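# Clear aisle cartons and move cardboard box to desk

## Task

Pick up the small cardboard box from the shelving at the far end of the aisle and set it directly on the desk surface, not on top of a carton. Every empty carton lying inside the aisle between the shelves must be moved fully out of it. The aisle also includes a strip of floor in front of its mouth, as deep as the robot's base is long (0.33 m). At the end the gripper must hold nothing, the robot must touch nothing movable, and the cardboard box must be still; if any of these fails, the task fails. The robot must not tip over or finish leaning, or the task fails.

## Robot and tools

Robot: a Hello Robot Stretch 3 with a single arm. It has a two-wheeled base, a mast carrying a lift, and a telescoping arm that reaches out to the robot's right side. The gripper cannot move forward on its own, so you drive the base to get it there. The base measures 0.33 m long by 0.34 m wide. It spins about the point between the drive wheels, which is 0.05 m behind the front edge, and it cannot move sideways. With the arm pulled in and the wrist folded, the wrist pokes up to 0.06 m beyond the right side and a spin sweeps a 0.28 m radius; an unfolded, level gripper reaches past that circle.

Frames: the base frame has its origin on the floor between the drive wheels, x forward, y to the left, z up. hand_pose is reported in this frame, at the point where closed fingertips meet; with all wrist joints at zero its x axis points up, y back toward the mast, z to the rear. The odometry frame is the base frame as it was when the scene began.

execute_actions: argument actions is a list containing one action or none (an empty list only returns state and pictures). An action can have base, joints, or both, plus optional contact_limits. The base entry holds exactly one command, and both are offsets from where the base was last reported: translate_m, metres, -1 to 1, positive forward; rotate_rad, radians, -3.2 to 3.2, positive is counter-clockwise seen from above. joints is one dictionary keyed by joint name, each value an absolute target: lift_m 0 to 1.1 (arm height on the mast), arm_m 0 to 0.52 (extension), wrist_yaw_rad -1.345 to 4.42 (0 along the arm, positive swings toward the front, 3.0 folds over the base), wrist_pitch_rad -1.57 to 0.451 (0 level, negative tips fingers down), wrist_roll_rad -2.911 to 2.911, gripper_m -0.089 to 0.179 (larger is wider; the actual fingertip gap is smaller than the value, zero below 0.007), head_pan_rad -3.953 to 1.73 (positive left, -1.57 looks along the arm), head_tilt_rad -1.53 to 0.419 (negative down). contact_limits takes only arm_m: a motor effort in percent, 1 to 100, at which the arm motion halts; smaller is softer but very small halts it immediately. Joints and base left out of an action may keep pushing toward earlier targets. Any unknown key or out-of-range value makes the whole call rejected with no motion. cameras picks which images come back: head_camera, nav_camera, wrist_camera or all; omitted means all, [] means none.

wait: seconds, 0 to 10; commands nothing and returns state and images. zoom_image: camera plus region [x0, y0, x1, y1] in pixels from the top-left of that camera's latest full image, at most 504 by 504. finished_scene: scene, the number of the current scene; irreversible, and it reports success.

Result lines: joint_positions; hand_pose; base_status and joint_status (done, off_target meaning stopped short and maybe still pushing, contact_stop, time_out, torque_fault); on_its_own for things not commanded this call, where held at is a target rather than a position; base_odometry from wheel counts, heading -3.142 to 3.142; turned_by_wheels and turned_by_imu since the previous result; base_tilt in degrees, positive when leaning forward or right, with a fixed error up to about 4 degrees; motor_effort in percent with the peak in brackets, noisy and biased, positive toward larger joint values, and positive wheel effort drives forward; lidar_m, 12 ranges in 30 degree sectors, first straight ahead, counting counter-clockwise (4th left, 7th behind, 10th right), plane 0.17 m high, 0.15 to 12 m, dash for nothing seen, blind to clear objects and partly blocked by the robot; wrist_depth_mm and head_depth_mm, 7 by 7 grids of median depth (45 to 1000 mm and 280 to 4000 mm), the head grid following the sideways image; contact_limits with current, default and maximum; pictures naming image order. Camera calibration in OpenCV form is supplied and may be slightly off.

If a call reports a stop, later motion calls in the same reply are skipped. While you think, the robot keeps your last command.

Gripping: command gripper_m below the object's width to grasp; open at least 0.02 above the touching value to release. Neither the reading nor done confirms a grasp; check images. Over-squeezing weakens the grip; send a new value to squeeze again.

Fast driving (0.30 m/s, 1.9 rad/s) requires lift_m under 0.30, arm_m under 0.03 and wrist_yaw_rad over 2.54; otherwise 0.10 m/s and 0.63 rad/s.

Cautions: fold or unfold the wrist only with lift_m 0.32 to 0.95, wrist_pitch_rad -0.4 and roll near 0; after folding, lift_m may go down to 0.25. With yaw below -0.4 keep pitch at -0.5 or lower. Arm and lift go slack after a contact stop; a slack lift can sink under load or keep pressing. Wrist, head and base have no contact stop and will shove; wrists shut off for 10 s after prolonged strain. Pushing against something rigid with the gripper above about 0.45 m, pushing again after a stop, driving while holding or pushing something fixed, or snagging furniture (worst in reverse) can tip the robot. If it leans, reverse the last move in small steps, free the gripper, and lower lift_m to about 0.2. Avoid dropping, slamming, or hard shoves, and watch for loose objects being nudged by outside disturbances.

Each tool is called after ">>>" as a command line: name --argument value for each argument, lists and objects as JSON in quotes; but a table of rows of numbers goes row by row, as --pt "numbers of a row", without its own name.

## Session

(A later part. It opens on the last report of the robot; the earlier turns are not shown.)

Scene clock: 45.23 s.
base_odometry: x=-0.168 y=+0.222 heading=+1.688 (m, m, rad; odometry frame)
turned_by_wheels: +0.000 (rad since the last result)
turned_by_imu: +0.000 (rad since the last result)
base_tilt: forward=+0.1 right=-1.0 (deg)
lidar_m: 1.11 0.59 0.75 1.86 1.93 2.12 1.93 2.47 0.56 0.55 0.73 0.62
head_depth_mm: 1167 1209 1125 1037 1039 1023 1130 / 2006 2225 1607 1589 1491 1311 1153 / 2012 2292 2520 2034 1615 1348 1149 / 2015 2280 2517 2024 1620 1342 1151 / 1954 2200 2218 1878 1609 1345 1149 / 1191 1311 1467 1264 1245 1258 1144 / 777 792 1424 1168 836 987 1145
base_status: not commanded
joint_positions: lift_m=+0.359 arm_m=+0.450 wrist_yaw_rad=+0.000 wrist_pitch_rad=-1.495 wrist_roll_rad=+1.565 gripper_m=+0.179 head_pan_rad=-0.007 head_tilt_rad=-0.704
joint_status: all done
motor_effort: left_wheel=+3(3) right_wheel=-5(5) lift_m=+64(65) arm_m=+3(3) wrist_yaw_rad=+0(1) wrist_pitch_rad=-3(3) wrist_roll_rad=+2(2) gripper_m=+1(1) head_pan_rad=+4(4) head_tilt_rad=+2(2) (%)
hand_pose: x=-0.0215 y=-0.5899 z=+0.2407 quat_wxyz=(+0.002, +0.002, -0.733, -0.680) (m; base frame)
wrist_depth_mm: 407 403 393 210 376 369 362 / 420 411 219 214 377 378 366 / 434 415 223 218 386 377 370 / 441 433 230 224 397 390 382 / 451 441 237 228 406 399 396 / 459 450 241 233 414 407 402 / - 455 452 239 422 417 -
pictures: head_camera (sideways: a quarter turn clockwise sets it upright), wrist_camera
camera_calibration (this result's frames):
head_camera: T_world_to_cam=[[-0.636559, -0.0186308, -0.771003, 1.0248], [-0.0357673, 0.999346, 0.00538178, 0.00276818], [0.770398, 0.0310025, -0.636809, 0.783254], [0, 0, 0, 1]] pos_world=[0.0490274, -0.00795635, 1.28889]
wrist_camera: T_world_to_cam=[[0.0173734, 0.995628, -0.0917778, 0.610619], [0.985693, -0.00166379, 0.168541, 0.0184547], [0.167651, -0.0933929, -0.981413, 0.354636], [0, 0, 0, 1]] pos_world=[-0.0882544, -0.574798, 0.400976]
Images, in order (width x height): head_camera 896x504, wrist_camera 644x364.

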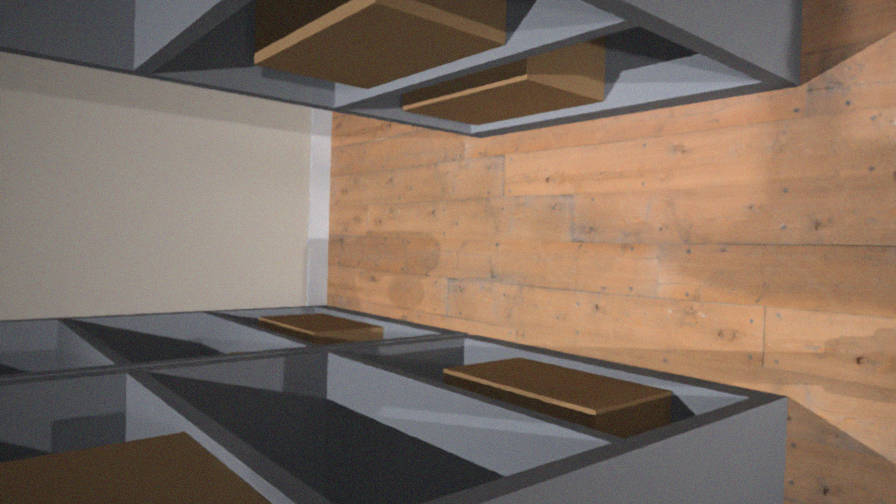

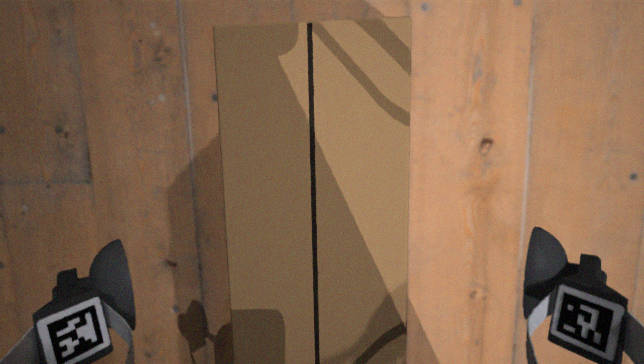

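>>> execute_actions --actions '[{"base":{"translate_m":0.15},"joints":{"arm_m":0.22,"wrist_roll_rad":0,"gripper_m":0.05}}]' --cameras '[]'

>>> execute_actions --actions '[{"base":{"translate_m":0.15},"joints":{"arm_m":0.0,"wrist_pitch_rad":-0.4,"wrist_yaw_rad":2.75,"lift_m":0.29}}]' --cameras '[]'

>>> execute_actions --actions '[{"base":{"translate_m":0.8}}]' --cameras '["nav_camera"]'

>>> execute_actions --actions '[{"base":{"translate_m":0.75},"joints":{"head_pan_rad":-1.57,"head_tilt_rad":-1.1}}]' --cameras '["nav_camera","head_camera"]'

Scene clock: 49.47 s.
base_odometry: x=-0.186 y=+0.371 heading=+1.688 (m, m, rad; odometry frame)
turned_by_wheels: +0.000 (rad since the last result)
turned_by_imu: -0.001 (rad since the last result)
base_tilt: forward=+0.3 right=-1.1 (deg)
lidar_m: 1.28 0.47 0.54 1.85 1.92 2.26 2.08 2.63 0.57 0.55 0.53 0.50
head_depth_mm: 1075 1114 1133 1032 1007 1242 995 / 1883 2137 2336 1573 1485 1315 1150 / 1879 2130 2413 2042 1622 1350 1152 / 1889 2149 2406 2022 1625 1344 1152 / 1849 2078 2206 1956 1619 1340 1144 / 1074 1194 1359 1264 1245 1247 1124 / 1023 791 1360 1169 936 819 944
base_status: done
joint_positions: lift_m=+0.359 arm_m=+0.220 wrist_yaw_rad=+0.000 wrist_pitch_rad=-1.498 wrist_roll_rad=+0.005 gripper_m=+0.050 head_pan_rad=-0.007 head_tilt_rad=-0.704
joint_status: all done
motor_effort: left_wheel=+3(7) right_wheel=-4(5) lift_m=+64(64) arm_m=-4(5) wrist_yaw_rad=+1(0) wrist_pitch_rad=-1(3) wrist_roll_rad=-2(4) gripper_m=+0(91) head_pan_rad=+4(3) head_tilt_rad=+2(2) (%)
hand_pose: x=-0.0216 y=-0.3598 z=+0.2408 quat_wxyz=(+0.517, +0.480, -0.519, -0.483) (m; base frame)
wrist_depth_mm: 398 395 398 396 367 375 393 / 405 403 405 402 402 400 405 / 405 408 402 407 406 404 404 / 412 407 412 411 411 410 412 / 409 415 414 416 412 413 411 / 421 421 417 419 - 420 420 / 424 428 421 420 420 419 426
pictures: none
No camera images: the call's "cameras" was empty. Leave "cameras" out to get every camera's image.

Scene clock: 52.57 s.
base_odometry: x=-0.203 y=+0.520 heading=+1.688 (m, m, rad; odometry frame)
turned_by_wheels: +0.000 (rad since the last result)
turned_by_imu: +0.000 (rad since the last result)
base_tilt: forward=+0.3 right=-1.1 (deg)
lidar_m: 1.14 0.52 0.35 1.85 1.92 2.40 2.23 2.69 0.58 1.91 0.41 0.72
head_depth_mm: 1708 1068 1141 1039 1007 1159 1085 / 1743 1976 2278 1899 1486 1301 1151 / 1756 1984 2283 2036 1624 1345 1154 / 1750 1992 2297 2033 1619 1341 1148 / 1718 1954 2165 1899 1606 1341 1149 / 1443 1067 1210 1267 1236 1245 1102 / 907 921 1185 1169 938 841 1030
base_status: done
joint_positions: lift_m=+0.291 arm_m=+0.000 wrist_yaw_rad=+2.748 wrist_pitch_rad=-0.418 wrist_roll_rad=+0.005 gripper_m=+0.050 head_pan_rad=-0.007 head_tilt_rad=-0.704
joint_status: all done
motor_effort: left_wheel=+3(6) right_wheel=-4(11) lift_m=+24(59) arm_m=-4(5) wrist_yaw_rad=+2(3) wrist_pitch_rad=+10(10) wrist_roll_rad=-2(2) gripper_m=+0(0) head_pan_rad=+3(4) head_tilt_rad=+2(2) (%)
hand_pose: x=+0.0648 y=+0.0621 z=+0.3033 quat_wxyz=(+0.279, +0.708, +0.008, +0.648) (m; base frame)
wrist_depth_mm: - - - 505 374 506 523 / - - - 551 415 513 553 / - - - 601 609 540 635 / 878 875 830 680 600 593 672 / - 697 699 642 555 624 650 / - 566 581 552 - 546 534 / - 503 - 481 461 471 465
pictures: none
No camera images: the call's "cameras" was empty. Leave "cameras" out to get every camera's image.

Scene clock: 57.00 s.
base_odometry: x=-0.297 y=+1.315 heading=+1.688 (m, m, rad; odometry frame)
turned_by_wheels: +0.000 (rad since the last result)
turned_by_imu: +0.001 (rad since the last result)
base_tilt: forward=+0.2 right=-1.1 (deg)
lidar_m: 1.05 0.40 0.29 0.28 0.30 0.41 3.02 0.64 0.38 0.37 0.38 0.79
head_depth_mm: 1056 1193 1371 1614 1629 1349 1157 / 1058 1201 1379 1623 1617 1348 1151 / 1064 1200 1385 1630 1623 1346 1152 / 1066 1209 1388 1640 1613 1337 1151 / 1068 1210 1394 1644 1605 1344 1144 / 1045 1142 1343 1265 1212 1261 1122 / 1026 916 1318 1169 937 805 819
base_status: done
joint_positions: lift_m=+0.291 arm_m=+0.000 wrist_yaw_rad=+2.749 wrist_pitch_rad=-0.417 wrist_roll_rad=+0.005 gripper_m=+0.050 head_pan_rad=-0.007 head_tilt_rad=-0.704
joint_status: not commanded
motor_effort: left_wheel=+3(10) right_wheel=-4(8) lift_m=+24(24) arm_m=-4(4) wrist_yaw_rad=+2(2) wrist_pitch_rad=+10(10) wrist_roll_rad=-2(2) gripper_m=+0(0) head_pan_rad=+4(3) head_tilt_rad=+1(2) (%)
hand_pose: x=+0.0647 y=+0.0622 z=+0.3035 quat_wxyz=(+0.279, +0.708, +0.008, +0.648) (m; base frame)
wrist_depth_mm: 598 631 718 698 436 401 634 / 332 325 387 764 454 439 659 / 294 318 352 802 492 776 672 / 313 339 381 691 527 639 679 / - 366 409 554 553 607 651 / - 407 424 490 - 547 544 / - 419 - 476 461 465 467
pictures: nav_camera (sideways: a quarter turn counterclockwise sets it upright)
camera_calibration (this result's frames):
nav_camera: T_world_to_cam=[[0.650036, -0.0522979, 0.758102, -0.947173], [-0.0730892, -0.997307, -0.0061291, 0.0546449], [0.75638, -0.0514249, -0.652108, 0.799357], [0, 0, 0, 1]] pos_world=[0.0150734, 0.0460694, 1.23966]
Images, in order (width x height): nav_camera 672x504.

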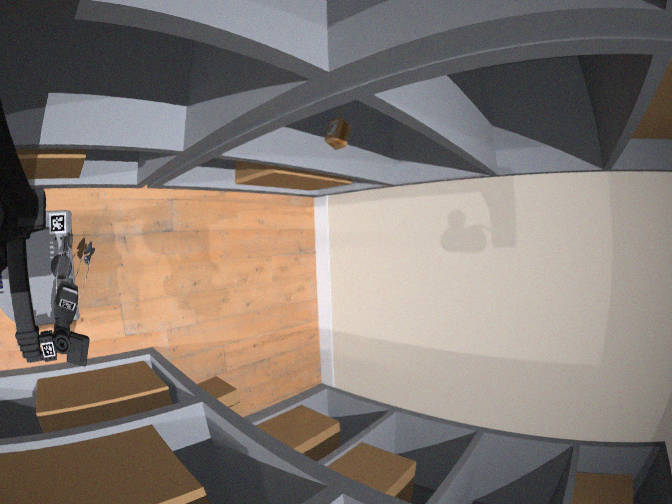

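Scene clock: 61.27 s.
base_odometry: x=-0.385 y=+2.060 heading=+1.688 (m, m, rad; odometry frame)
turned_by_wheels: +0.000 (rad since the last result)
turned_by_imu: +0.001 (rad since the last result)
base_tilt: forward=+0.3 right=-1.0 (deg)
lidar_m: 0.54 0.38 0.28 0.27 0.49 0.43 1.13 0.55 0.57 0.57 0.75 0.56
head_depth_mm: 999 1043 1206 1242 1248 1186 1108 / 824 942 1508 1265 1304 1199 - / 823 951 1257 1431 1303 - - / 824 955 1265 1437 1307 - - / 830 963 1259 1452 1311 1190 1083 / 1188 1087 1509 1451 1308 1187 1086 / 1160 1092 1324 1393 1290 1184 1084
base_status: done
joint_positions: lift_m=+0.291 arm_m=+0.000 wrist_yaw_rad=+2.749 wrist_pitch_rad=-0.417 wrist_roll_rad=+0.005 gripper_m=+0.050 head_pan_rad=-1.564 head_tilt_rad=-1.087
joint_status: all done
motor_effort: left_wheel=+3(9) right_wheel=-4(9) lift_m=+24(24) arm_m=-4(4) wrist_yaw_rad=+2(2) wrist_pitch_rad=+10(10) wrist_roll_rad=-2(2) gripper_m=+0(0) head_pan_rad=-4(49) head_tilt_rad=-8(35) (%)
hand_pose: x=+0.0647 y=+0.0622 z=+0.3035 quat_wxyz=(+0.279, +0.708, +0.008, +0.648) (m; base frame)
wrist_depth_mm: 592 628 666 553 523 505 440 / 620 388 332 355 392 448 469 / 693 705 337 383 432 505 495 / 714 675 367 413 472 565 502 / - 568 394 453 524 588 530 / - 477 425 488 - 552 513 / - 409 - 474 464 470 464
pictures: head_camera (sideways: a quarter turn clockwise sets it upright), nav_camera (sideways: a quarter turn counterclockwise sets it upright)
camera_calibration (this result's frames):
head_camera: T_world_to_cam=[[-0.0295311, 0.877881, -0.477968, 0.639284], [0.998766, 0.0450217, 0.0209826, -0.0238463], [0.0399391, -0.476758, -0.878127, 1.1015], [0, 0, 0, 1]] pos_world=[-0.00129715, -0.0349937, 1.27331]
nav_camera: T_world_to_cam=[[-0.041338, -0.88694, 0.460032, -0.554595], [-0.998226, 0.0564033, 0.0190457, 0.0275167], [-0.0428397, -0.458428, -0.887698, 1.11056], [0, 0, 0, 1]] pos_world=[0.052118, 0.0156664, 1.24045]
Images, in order (width x height): head_camera 896x504, nav_camera 672x504.

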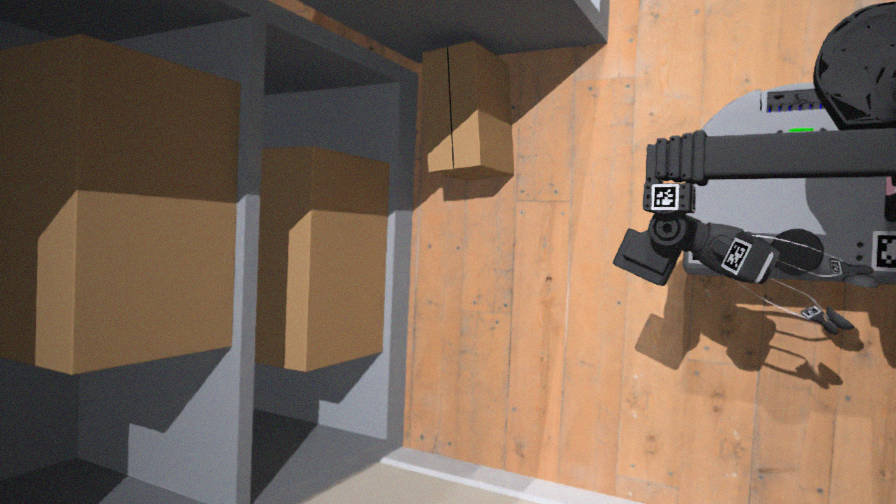

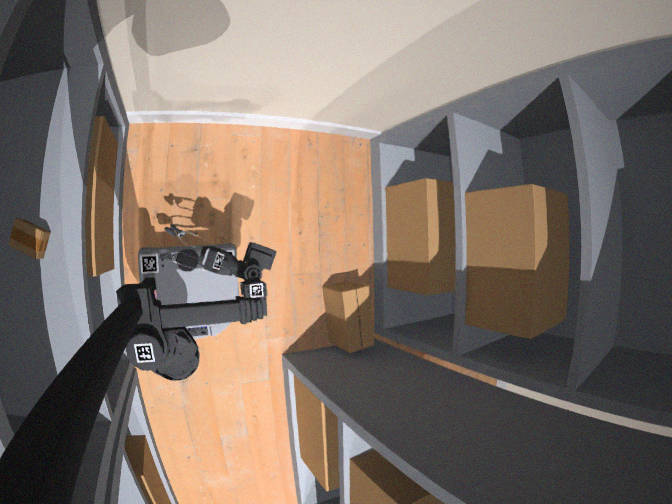

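>>> execute_actions --actions '[{"base":{"translate_m":-0.15},"joints":{"lift_m":0.35,"wrist_yaw_rad":0}}]' --cameras '[]'

>>> execute_actions --actions '[{"joints":{"arm_m":0.2,"wrist_pitch_rad":-1.2,"gripper_m":0.179}}]' --cameras '[]'

>>> execute_actions --actions '[{"joints":{"arm_m":0.46,"wrist_yaw_rad":-1.34}}]' --cameras '["wrist_camera","head_camera"]'

Scene clock: 65.93 s.
base_odometry: x=-0.367 y=+1.911 heading=+1.688 (m, m, rad; odometry frame)
turned_by_wheels: +0.000 (rad since the last result)
turned_by_imu: -0.001 (rad since the last result)
base_tilt: forward=+0.3 right=-0.9 (deg)
lidar_m: 0.69 0.39 0.31 0.53 0.32 0.37 1.17 0.52 0.44 0.55 0.87 0.71
head_depth_mm: 786 844 831 806 1133 1180 1110 / 1100 1042 1176 1244 1254 1200 - / 823 979 1530 1269 1303 - - / 827 952 1260 1437 1325 1217 - / 828 958 1259 1444 1307 1189 1085 / 832 968 1256 1454 1309 1183 1092 / 857 1065 1481 1455 1310 1187 1086
base_status: done
joint_positions: lift_m=+0.349 arm_m=+0.000 wrist_yaw_rad=+0.002 wrist_pitch_rad=-0.417 wrist_roll_rad=+0.005 gripper_m=+0.050 head_pan_rad=-1.564 head_tilt_rad=-1.087
joint_status: all done
motor_effort: left_wheel=+3(6) right_wheel=-4(13) lift_m=+64(64) arm_m=-4(4) wrist_yaw_rad=-2(4) wrist_pitch_rad=+10(10) wrist_roll_rad=-2(2) gripper_m=+0(0) head_pan_rad=-4(4) head_tilt_rad=-8(8) (%)
hand_pose: x=-0.0211 y=-0.3697 z=+0.3624 quat_wxyz=(+0.690, +0.147, -0.693, -0.146) (m; base frame)
wrist_depth_mm: 868 938 943 932 723 482 317 / 791 606 600 633 753 482 316 / 827 641 631 656 770 482 316 / 800 698 700 731 745 489 320 / 745 740 722 492 479 459 323 / 658 647 668 454 - 468 328 / 565 567 540 514 518 469 326
pictures: none
No camera images: the call's "cameras" was empty. Leave "cameras" out to get every camera's image.

Scene clock: 68.63 s.
base_odometry: x=-0.367 y=+1.911 heading=+1.688 (m, m, rad; odometry frame)
turned_by_wheels: +0.000 (rad since the last result)
turned_by_imu: +0.000 (rad since the last result)
base_tilt: forward=+0.2 right=-1.0 (deg)
lidar_m: 0.69 0.39 0.31 0.53 0.32 0.37 1.16 0.52 0.44 0.55 0.87 0.71
head_depth_mm: 788 845 829 805 1127 1185 1109 / 1098 1041 1171 1250 1247 1198 - / 824 980 1545 1266 1286 - - / 825 950 1255 1437 1284 1220 - / 828 958 1263 1444 1305 1183 1086 / 833 972 1255 1448 1303 1184 1086 / 857 1065 1485 1455 1306 1190 1086
base_status: not commanded
joint_positions: lift_m=+0.349 arm_m=+0.200 wrist_yaw_rad=+0.000 wrist_pitch_rad=-1.202 wrist_roll_rad=+0.005 gripper_m=+0.179 head_pan_rad=-1.564 head_tilt_rad=-1.087
joint_status: all done
motor_effort: left_wheel=+3(3) right_wheel=-4(3) lift_m=+64(64) arm_m=+3(5) wrist_yaw_rad=+0(3) wrist_pitch_rad=+2(9) wrist_roll_rad=-2(2) gripper_m=+1(93) head_pan_rad=-4(3) head_tilt_rad=-8(8) (%)
hand_pose: x=-0.0216 y=-0.4146 z=+0.2404 quat_wxyz=(+0.582, +0.399, -0.584, -0.401) (m; base frame)
wrist_depth_mm: 488 489 477 267 266 266 267 / 465 467 466 263 274 294 304 / 453 441 452 382 388 422 317 / 434 431 431 429 427 421 319 / 419 419 420 415 411 416 320 / 406 402 404 402 398 399 297 / - 391 394 385 387 386 -
pictures: none
No camera images: the call's "cameras" was empty. Leave "cameras" out to get every camera's image.

Scene clock: 71.77 s.
base_odometry: x=-0.367 y=+1.911 heading=+1.688 (m, m, rad; odometry frame)
turned_by_wheels: +0.000 (rad since the last result)
turned_by_imu: +0.000 (rad since the last result)
base_tilt: forward=+0.3 right=-1.0 (deg)
lidar_m: 0.69 0.38 0.30 0.53 0.32 0.37 1.17 0.52 0.44 0.55 0.86 0.71
head_depth_mm: 786 844 828 805 1130 1180 1110 / 1097 1039 1174 1242 1248 1200 - / 822 980 1566 1264 1307 - - / 824 953 1243 1425 1307 1214 - / 827 961 1257 1449 1305 1186 1083 / 831 967 1262 1456 1312 1182 1083 / 859 1065 1494 1453 1311 1182 1088
base_status: not commanded
joint_positions: lift_m=+0.349 arm_m=+0.460 wrist_yaw_rad=-1.338 wrist_pitch_rad=-1.202 wrist_roll_rad=+0.005 gripper_m=+0.179 head_pan_rad=-1.564 head_tilt_rad=-1.087
joint_status: all done
motor_effort: left_wheel=+3(2) right_wheel=-4(3) lift_m=+63(63) arm_m=+3(3) wrist_yaw_rad=-2(2) wrist_pitch_rad=+2(2) wrist_roll_rad=-2(2) gripper_m=+0(1) head_pan_rad=-4(4) head_tilt_rad=-7(7) (%)
hand_pose: x=-0.0893 y=-0.6206 z=+0.2404 quat_wxyz=(+0.207, -0.049, -0.706, -0.676) (m; base frame)
wrist_depth_mm: 240 295 305 277 255 236 221 / 339 323 397 257 258 294 271 / 365 364 436 246 249 384 341 / 354 355 429 238 239 421 422 / 342 357 413 231 232 410 414 / 333 400 393 225 224 400 394 / - 387 383 216 220 390 -
pictures: head_camera (sideways: a quarter turn clockwise sets it upright), wrist_camera
camera_calibration (this result's frames):
head_camera: T_world_to_cam=[[-0.0293985, 0.877885, -0.477968, 0.639284], [0.998772, 0.0448708, 0.0209826, -0.0238464], [0.0398671, -0.476764, -0.878127, 1.1015], [0, 0, 0, 1]] pos_world=[-0.00130243, -0.0349926, 1.27331]
wrist_camera: T_world_to_cam=[[-0.210561, 0.977266, -0.0247932, 0.594421], [0.959504, 0.201746, -0.196595, 0.296944], [-0.187124, -0.0651844, -0.980171, 0.348283], [0, 0, 0, 1]] pos_world=[-0.0945851, -0.618112, 0.414492]
Images, in order (width x height): head_camera 896x504, wrist_camera 644x364.

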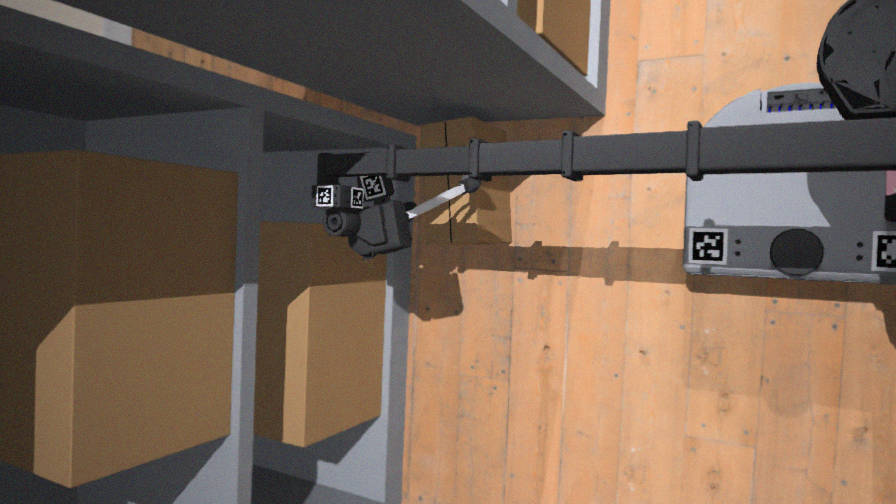

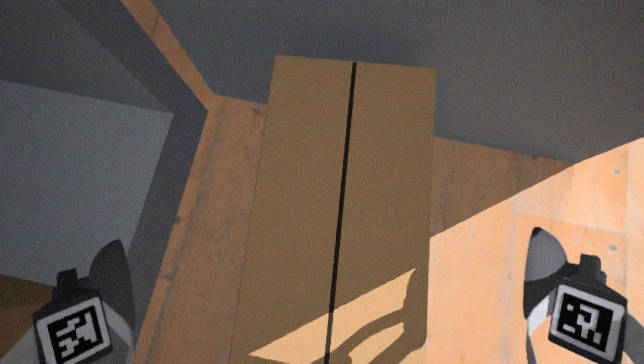

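>>> execute_actions --actions '[{"base":{"translate_m":-0.022},"joints":{"arm_m":0.456,"wrist_roll_rad":0.13,"lift_m":0.32}}]' --cameras '["wrist_camera"]'

>>> execute_actions --actions '[{"joints":{"lift_m":0.255}}]' --cameras '["wrist_camera","head_camera"]'

Scene clock: 73.57 s.
base_odometry: x=-0.365 y=+1.889 heading=+1.688 (m, m, rad; odometry frame)
turned_by_wheels: +0.000 (rad since the last result)
turned_by_imu: +0.000 (rad since the last result)
base_tilt: forward=+0.3 right=-1.0 (deg)
lidar_m: 0.71 0.38 0.32 0.65 0.32 0.37 1.14 0.52 0.43 0.55 0.87 0.73
head_depth_mm: 743 780 761 747 1129 1181 1112 / 977 1017 1179 1157 1251 1202 - / 847 1020 1550 1270 1310 - - / 824 953 1260 1362 1302 1223 - / 826 960 1256 1438 1303 1189 1083 / 832 965 1261 1449 1307 1189 1084 / 837 1047 1507 1461 1303 1185 1086
base_status: done
joint_positions: lift_m=+0.321 arm_m=+0.456 wrist_yaw_rad=-1.338 wrist_pitch_rad=-1.203 wrist_roll_rad=+0.123 gripper_m=+0.179 head_pan_rad=-1.564 head_tilt_rad=-1.087
joint_status: all done
motor_effort: left_wheel=+2(3) right_wheel=-3(11) lift_m=+24(60) arm_m=-4(3) wrist_yaw_rad=-2(2) wrist_pitch_rad=+2(2) wrist_roll_rad=+3(5) gripper_m=+0(0) head_pan_rad=-4(4) head_tilt_rad=-8(8) (%)
hand_pose: x=-0.0893 y=-0.6170 z=+0.2116 quat_wxyz=(+0.165, -0.089, -0.717, -0.672) (m; base frame)
wrist_depth_mm: 461 259 248 237 230 222 213 / 245 337 294 222 261 278 267 / 322 339 409 217 216 377 362 / 327 335 406 209 209 386 381 / 322 341 206 202 200 378 372 / 313 372 199 195 195 363 356 / - 366 194 190 187 356 -
pictures: wrist_camera
camera_calibration (this result's frames):
wrist_camera: T_world_to_cam=[[-0.101163, 0.992603, -0.0671241, 0.618409], [0.977353, 0.0865499, -0.193104, 0.220314], [-0.185866, -0.0851389, -0.97888, 0.307829], [0, 0, 0, 1]] pos_world=[-0.0955493, -0.606695, 0.385381]
Images, in order (width x height): wrist_camera 644x364.

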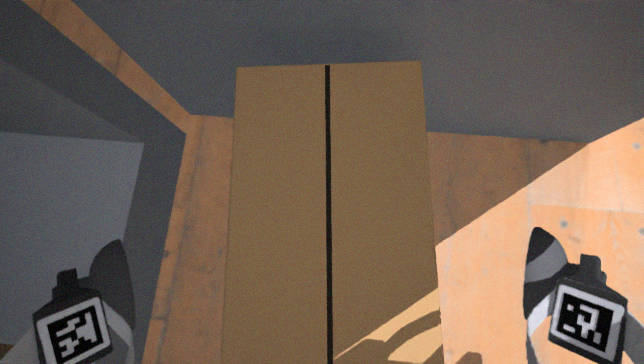

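Scene clock: 75.00 s.
base_odometry: x=-0.365 y=+1.889 heading=+1.688 (m, m, rad; odometry frame)
turned_by_wheels: +0.000 (rad since the last result)
turned_by_imu: +0.000 (rad since the last result)
base_tilt: forward=+0.3 right=-1.0 (deg)
lidar_m: 0.71 0.38 0.31 0.65 0.32 0.37 1.14 0.52 0.43 0.55 0.87 0.73
head_depth_mm: 743 779 759 746 1130 1181 1094 / 976 1019 1174 1160 1248 1199 - / 845 1019 1541 1259 1321 - - / 824 953 1277 1390 1303 1213 - / 828 957 1258 1442 1308 1183 1085 / 831 966 1260 1454 1309 1188 1087 / 837 1046 1504 1461 1311 1184 1084
base_status: not commanded
joint_positions: lift_m=+0.256 arm_m=+0.456 wrist_yaw_rad=-1.338 wrist_pitch_rad=-1.203 wrist_roll_rad=+0.123 gripper_m=+0.179 head_pan_rad=-1.564 head_tilt_rad=-1.087
joint_status: all done
motor_effort: left_wheel=+3(3) right_wheel=-3(3) lift_m=+24(24) arm_m=-4(4) wrist_yaw_rad=-1(1) wrist_pitch_rad=+2(2) wrist_roll_rad=+3(3) gripper_m=+0(0) head_pan_rad=-4(4) head_tilt_rad=-8(8) (%)
hand_pose: x=-0.0893 y=-0.6170 z=+0.1466 quat_wxyz=(+0.165, -0.089, -0.717, -0.672) (m; base frame)
wrist_depth_mm: 386 258 161 157 155 219 212 / 243 338 154 152 149 277 266 / 272 325 149 147 144 327 323 / 263 332 144 141 140 320 315 / 255 322 139 137 135 308 309 / 247 318 134 132 131 295 298 / - 307 131 129 126 290 -
pictures: head_camera (sideways: a quarter turn clockwise sets it upright), wrist_camera
camera_calibration (this result's frames):
head_camera: T_world_to_cam=[[-0.0293985, 0.877885, -0.477968, 0.639284], [0.998772, 0.0448708, 0.0209825, -0.0238464], [0.0398671, -0.476764, -0.878127, 1.1015], [0, 0, 0, 1]] pos_world=[-0.00130243, -0.0349926, 1.27331]
wrist_camera: T_world_to_cam=[[-0.101141, 0.992604, -0.0671322, 0.614046], [0.977356, 0.0865276, -0.193103, 0.207748], [-0.185866, -0.0851428, -0.978879, 0.244199], [0, 0, 0, 1]] pos_world=[-0.0955494, -0.606689, 0.320381]
Images, in order (width x height): head_camera 896x504, wrist_camera 644x364.

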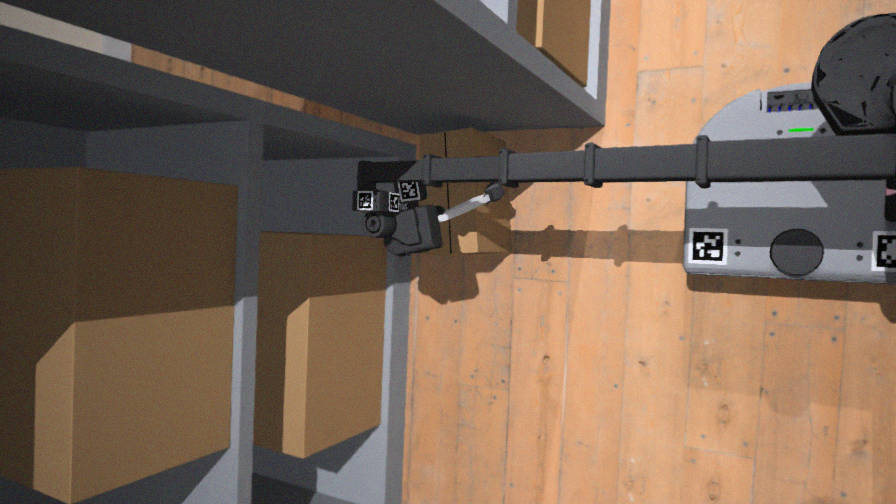

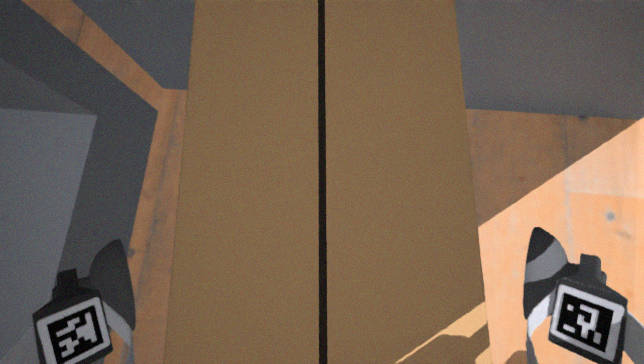

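>>> execute_actions --actions '[{"joints":{"gripper_m":0.08}}]' --cameras '[]'

>>> execute_actions --actions '[{"joints":{"lift_m":0.30}}]' --cameras '["wrist_camera"]'

Scene clock: 76.60 s.
base_odometry: x=-0.365 y=+1.889 heading=+1.688 (m, m, rad; odometry frame)
turned_by_wheels: +0.000 (rad since the last result)
turned_by_imu: +0.000 (rad since the last result)
base_tilt: forward=+0.2 right=-1.0 (deg)
lidar_m: 0.71 0.38 0.32 0.65 0.32 0.37 1.14 0.52 0.43 0.55 0.87 0.73
head_depth_mm: 743 779 759 747 1130 1182 1098 / 978 1018 1176 1162 1244 1200 - / 845 1019 1533 1266 1326 - - / 825 953 1277 1387 1310 1214 - / 827 958 1261 1448 1307 1187 1083 / 830 967 1260 1449 1300 1187 1084 / 837 1048 1507 1451 1307 1184 1087
base_status: not commanded
joint_positions: lift_m=+0.256 arm_m=+0.456 wrist_yaw_rad=-1.339 wrist_pitch_rad=-1.202 wrist_roll_rad=+0.123 gripper_m=+0.081 head_pan_rad=-1.564 head_tilt_rad=-1.087
joint_status: all done
motor_effort: left_wheel=+3(3) right_wheel=-3(3) lift_m=+24(24) arm_m=-4(4) wrist_yaw_rad=-1(1) wrist_pitch_rad=+2(2) wrist_roll_rad=+3(3) gripper_m=-19(100) head_pan_rad=-4(4) head_tilt_rad=-8(7) (%)
hand_pose: x=-0.0893 y=-0.6170 z=+0.1466 quat_wxyz=(+0.165, -0.089, -0.717, -0.672) (m; base frame)
wrist_depth_mm: 383 260 160 158 155 220 213 / 245 337 154 151 149 277 267 / 271 329 148 146 144 334 325 / 264 332 143 141 139 321 314 / 256 323 138 137 135 309 304 / 251 289 134 132 131 130 294 / 242 - 130 128 127 128 286
pictures: none
No camera images: the call's "cameras" was empty. Leave "cameras" out to get every camera's image.

Scene clock: 77.83 s.
base_odometry: x=-0.365 y=+1.889 heading=+1.688 (m, m, rad; odometry frame)
turned_by_wheels: +0.000 (rad since the last result)
turned_by_imu: +0.000 (rad since the last result)
base_tilt: forward=+0.2 right=-1.1 (deg)
lidar_m: 0.71 0.39 0.32 0.65 0.32 0.37 1.14 0.52 0.43 0.55 0.86 0.73
head_depth_mm: 742 780 759 748 1132 1182 1109 / 974 1022 1173 1158 1250 1202 - / 846 1025 1544 1213 1304 - - / 823 952 1267 1381 1309 1218 - / 824 958 1261 1444 1314 1185 1086 / 832 964 1258 1452 1311 1184 1083 / 837 1049 1499 1454 1309 1190 1084
base_status: not commanded
joint_positions: lift_m=+0.299 arm_m=+0.456 wrist_yaw_rad=-1.339 wrist_pitch_rad=-1.206 wrist_roll_rad=+0.123 gripper_m=+0.081 head_pan_rad=-1.564 head_tilt_rad=-1.087
joint_status: all done
motor_effort: left_wheel=+3(3) right_wheel=-3(3) lift_m=+65(70) arm_m=-4(4) wrist_yaw_rad=-1(0) wrist_pitch_rad=+4(4) wrist_roll_rad=+3(3) gripper_m=-19(19) head_pan_rad=-4(4) head_tilt_rad=-8(7) (%)
hand_pose: x=-0.0885 y=-0.6168 z=+0.1901 quat_wxyz=(+0.164, -0.088, -0.717, -0.672) (m; base frame)
wrist_depth_mm: 432 261 157 155 154 222 214 / 246 337 152 150 148 281 272 / 318 326 146 145 143 373 360 / 313 333 142 140 139 360 358 / 297 317 138 136 135 353 344 / 288 289 133 132 131 130 331 / 279 - 130 129 127 324 328
pictures: wrist_camera
camera_calibration (this result's frames):
wrist_camera: T_world_to_cam=[[-0.100283, 0.99272, -0.0667069, 0.616875], [0.978064, 0.0860556, -0.189696, 0.21443], [-0.182574, -0.0842669, -0.979574, 0.287902], [0, 0, 0, 1]] pos_world=[-0.0953002, -0.606577, 0.363847]
Images, in order (width x height): wrist_camera 644x364.

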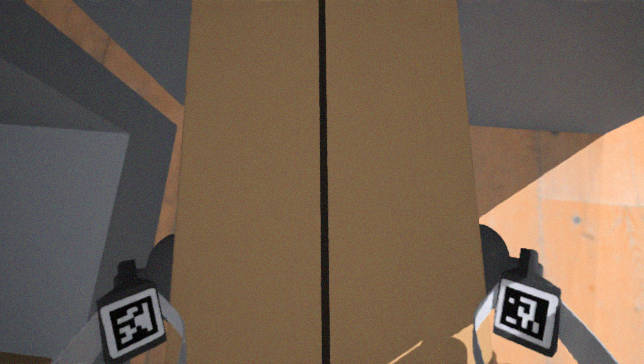

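>>> execute_actions --actions '[{"base":{"translate_m":0.03},"joints":{"lift_m":0.475,"arm_m":0.0,"head_pan_rad":-2.4,"head_tilt_rad":-1.3}}]'

Scene clock: 82.70 s.
base_odometry: x=-0.368 y=+1.919 heading=+1.688 (m, m, rad; odometry frame)
turned_by_wheels: +0.000 (rad since the last result)
turned_by_imu: -0.001 (rad since the last result)
base_tilt: forward=+0.0 right=-0.9 (deg)
lidar_m: 0.68 0.38 0.30 0.50 0.33 0.37 1.17 0.52 0.45 0.83 0.86 0.70
head_depth_mm: 921 1461 1424 1325 - - 636 / 758 1146 1404 1327 - - 1047 / 660 867 1314 1325 - 1158 1045 / 711 855 1043 1327 - 1170 1113 / 484 645 1005 1344 - 1183 1118 / 556 814 1387 1331 1252 1182 1120 / 683 1071 1374 1340 1254 1185 1117
base_status: done
joint_positions: lift_m=+0.474 arm_m=+0.000 wrist_yaw_rad=-1.339 wrist_pitch_rad=-1.206 wrist_roll_rad=+0.124 gripper_m=+0.081 head_pan_rad=-2.393 head_tilt_rad=-1.284
joint_status: all done
motor_effort: left_wheel=+2(6) right_wheel=-4(6) lift_m=+65(65) arm_m=-4(4) wrist_yaw_rad=-1(1) wrist_pitch_rad=+4(4) wrist_roll_rad=+3(3) gripper_m=-19(19) head_pan_rad=-4(47) head_tilt_rad=-9(27) (%)
hand_pose: x=-0.0884 y=-0.1607 z=+0.3650 quat_wxyz=(+0.163, -0.088, -0.717, -0.672) (m; base frame)
wrist_depth_mm: 316 328 157 155 153 607 584 / 425 403 153 149 148 591 558 / 610 595 147 145 143 567 558 / 581 580 141 140 139 - - / 567 570 137 136 135 - - / 555 545 134 132 131 130 - / 529 - 130 128 127 - -
pictures: head_camera (sideways: a quarter turn clockwise sets it upright), nav_camera (sideways: a quarter turn counterclockwise sets it upright), wrist_camera
camera_calibration (this result's frames):
head_camera: T_world_to_cam=[[0.683794, 0.666868, -0.296163, 0.398144], [0.704104, -0.709544, 0.0279922, -0.0311683], [-0.191474, -0.227671, -0.954727, 1.2024], [0, 0, 0, 1]] pos_world=[-0.0200749, -0.0138738, 1.26675]
nav_camera: T_world_to_cam=[[-0.73563, -0.618204, 0.276898, -0.311845], [-0.636143, 0.770941, 0.0311791, 0.00951811], [-0.232747, -0.153211, -0.960393, 1.20612], [0, 0, 0, 1]] pos_world=[0.0573728, -0.015332, 1.2444]
wrist_camera: T_world_to_cam=[[-0.0994021, 0.992791, -0.066974, 0.176045], [0.978229, 0.0851776, -0.189245, 0.207987], [-0.182176, -0.0843273, -0.979643, 0.497791], [0, 0, 0, 1]] pos_world=[-0.0952741, -0.150515, 0.538808]
Images, in order (width x height): head_camera 896x504, nav_camera 672x504, wrist_camera 644x364.

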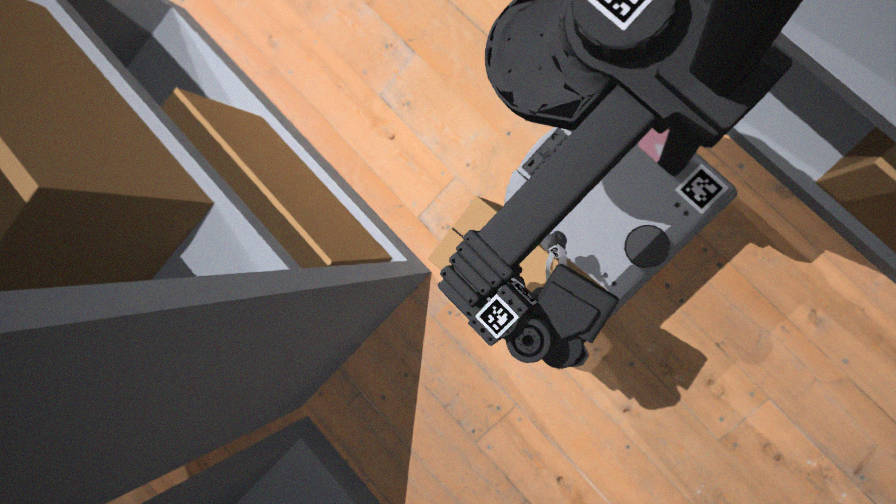

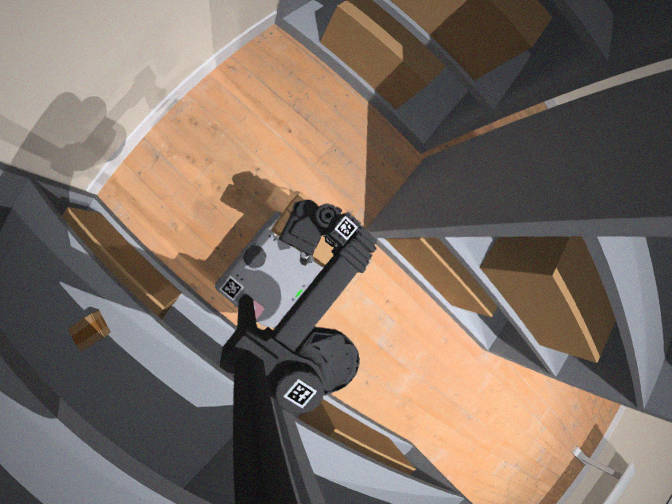

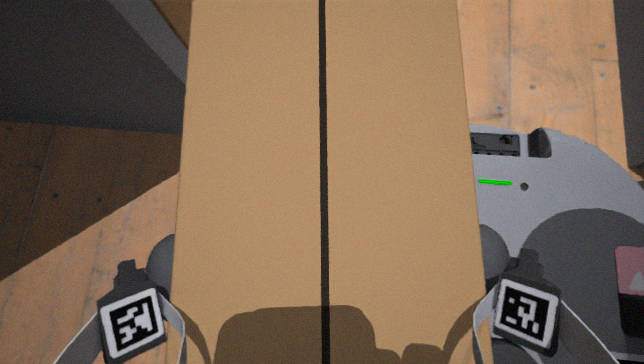

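>>> execute_actions --actions '[{"base":{"translate_m":-0.35},"joints":{"wrist_roll_rad":0.24}}]' --cameras '["head_camera"]'

>>> execute_actions --actions '[{"base":{"translate_m":-0.98},"joints":{"head_pan_rad":-1.57,"head_tilt_rad":-1.1}}]' --cameras '["head_camera"]'

Scene clock: 87.73 s.
base_odometry: x=-0.327 y=+1.571 heading=+1.689 (m, m, rad; odometry frame)
turned_by_wheels: +0.000 (rad since the last result)
turned_by_imu: -0.001 (rad since the last result)
base_tilt: forward=+0.2 right=-1.0 (deg)
lidar_m: 1.01 0.55 0.27 0.26 0.35 0.40 3.27 0.52 0.38 0.35 0.89 1.06
head_depth_mm: 912 1504 1410 1325 - - 637 / 925 1210 1401 1332 - - 815 / 637 861 1358 1331 - 1161 1022 / 605 712 1040 1294 - 1167 1119 / 599 612 804 1126 - 1181 1119 / 585 567 686 974 1241 1185 1116 / 375 562 808 784 1253 1189 1123
base_status: done
joint_positions: lift_m=+0.474 arm_m=+0.000 wrist_yaw_rad=-1.339 wrist_pitch_rad=-1.207 wrist_roll_rad=+0.233 gripper_m=+0.081 head_pan_rad=-2.393 head_tilt_rad=-1.284
joint_status: all done
motor_effort: left_wheel=+3(3) right_wheel=-3(9) lift_m=+66(66) arm_m=-4(4) wrist_yaw_rad=+0(1) wrist_pitch_rad=+4(4) wrist_roll_rad=+3(3) gripper_m=-19(19) head_pan_rad=-4(4) head_tilt_rad=-9(9) (%)
hand_pose: x=-0.0883 y=-0.1607 z=+0.3650 quat_wxyz=(+0.124, -0.125, -0.725, -0.666) (m; base frame)
wrist_depth_mm: 267 363 157 154 153 578 567 / 264 360 152 150 148 567 560 / 263 359 147 145 143 - 531 / 263 358 142 141 139 - - / 262 334 138 137 134 - - / 259 297 135 133 131 130 - / 247 - 129 129 127 - -
pictures: head_camera (sideways: a quarter turn clockwise sets it upright)
camera_calibration (this result's frames):
head_camera: T_world_to_cam=[[0.683847, 0.666818, -0.296155, 0.398133], [0.70405, -0.709598, 0.0279924, -0.0311683], [-0.191485, -0.22765, -0.95473, 1.2024], [0, 0, 0, 1]] pos_world=[-0.0200757, -0.0138716, 1.26675]
Images, in order (width x height): head_camera 896x504.

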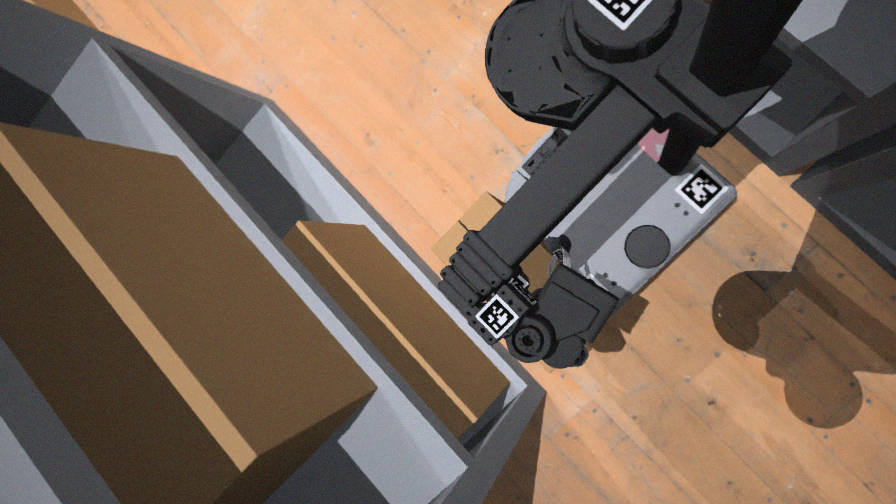

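Scene clock: 98.60 s.
base_odometry: x=-0.212 y=+0.598 heading=+1.689 (m, m, rad; odometry frame)
turned_by_wheels: +0.000 (rad since the last result)
turned_by_imu: -0.003 (rad since the last result)
base_tilt: forward=+0.3 right=-1.1 (deg)
lidar_m: 1.06 0.46 0.31 0.60 1.93 2.47 2.30 2.68 0.61 0.54 0.37 0.66
head_depth_mm: 1837 1847 1616 1255 1296 1183 1109 / 1841 1851 1622 1396 1307 1157 - / 1861 1849 1626 1441 1324 - - / 1866 1849 1616 1437 1322 - - / 1826 1773 1022 1066 1265 1186 1085 / 533 547 560 715 1257 1180 1085 / 372 397 521 835 1260 1184 1086
base_status: done
joint_positions: lift_m=+0.474 arm_m=+0.000 wrist_yaw_rad=-1.339 wrist_pitch_rad=-1.207 wrist_roll_rad=+0.233 gripper_m=+0.081 head_pan_rad=-1.577 head_tilt_rad=-1.100
joint_status: all done
motor_effort: left_wheel=+3(4) right_wheel=-4(9) lift_m=+66(66) arm_m=-4(4) wrist_yaw_rad=-1(1) wrist_pitch_rad=+4(4) wrist_roll_rad=+3(3) gripper_m=-19(19) head_pan_rad=+3(46) head_tilt_rad=+0(18) (%)
hand_pose: x=-0.0882 y=-0.1607 z=+0.3650 quat_wxyz=(+0.124, -0.125, -0.725, -0.666) (m; base frame)
wrist_depth_mm: 480 667 157 154 152 602 575 / 471 633 151 149 148 571 557 / 516 597 147 145 143 - 536 / 617 601 142 140 139 - - / 579 587 137 136 135 - - / 565 561 133 132 131 130 - / 558 - 130 128 127 - -
pictures: head_camera (sideways: a quarter turn clockwise sets it upright)
camera_calibration (this result's frames):
head_camera: T_world_to_cam=[[-0.0177924, 0.884627, -0.465961, 0.623573], [0.999275, 0.0314204, 0.0214951, -0.0245163], [0.0336558, -0.46524, -0.884544, 1.10988], [0, 0, 0, 1]] pos_world=[-0.00176038, -0.0344994, 1.27282]
Images, in order (width x height): head_camera 896x504.

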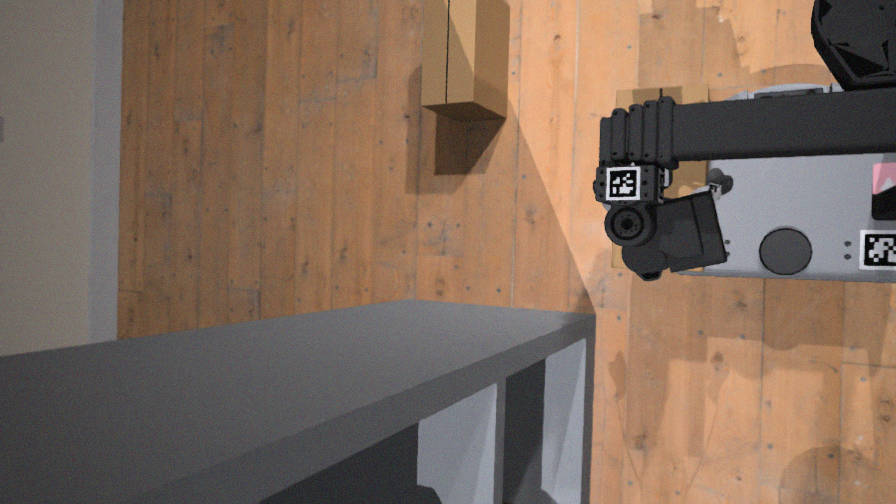

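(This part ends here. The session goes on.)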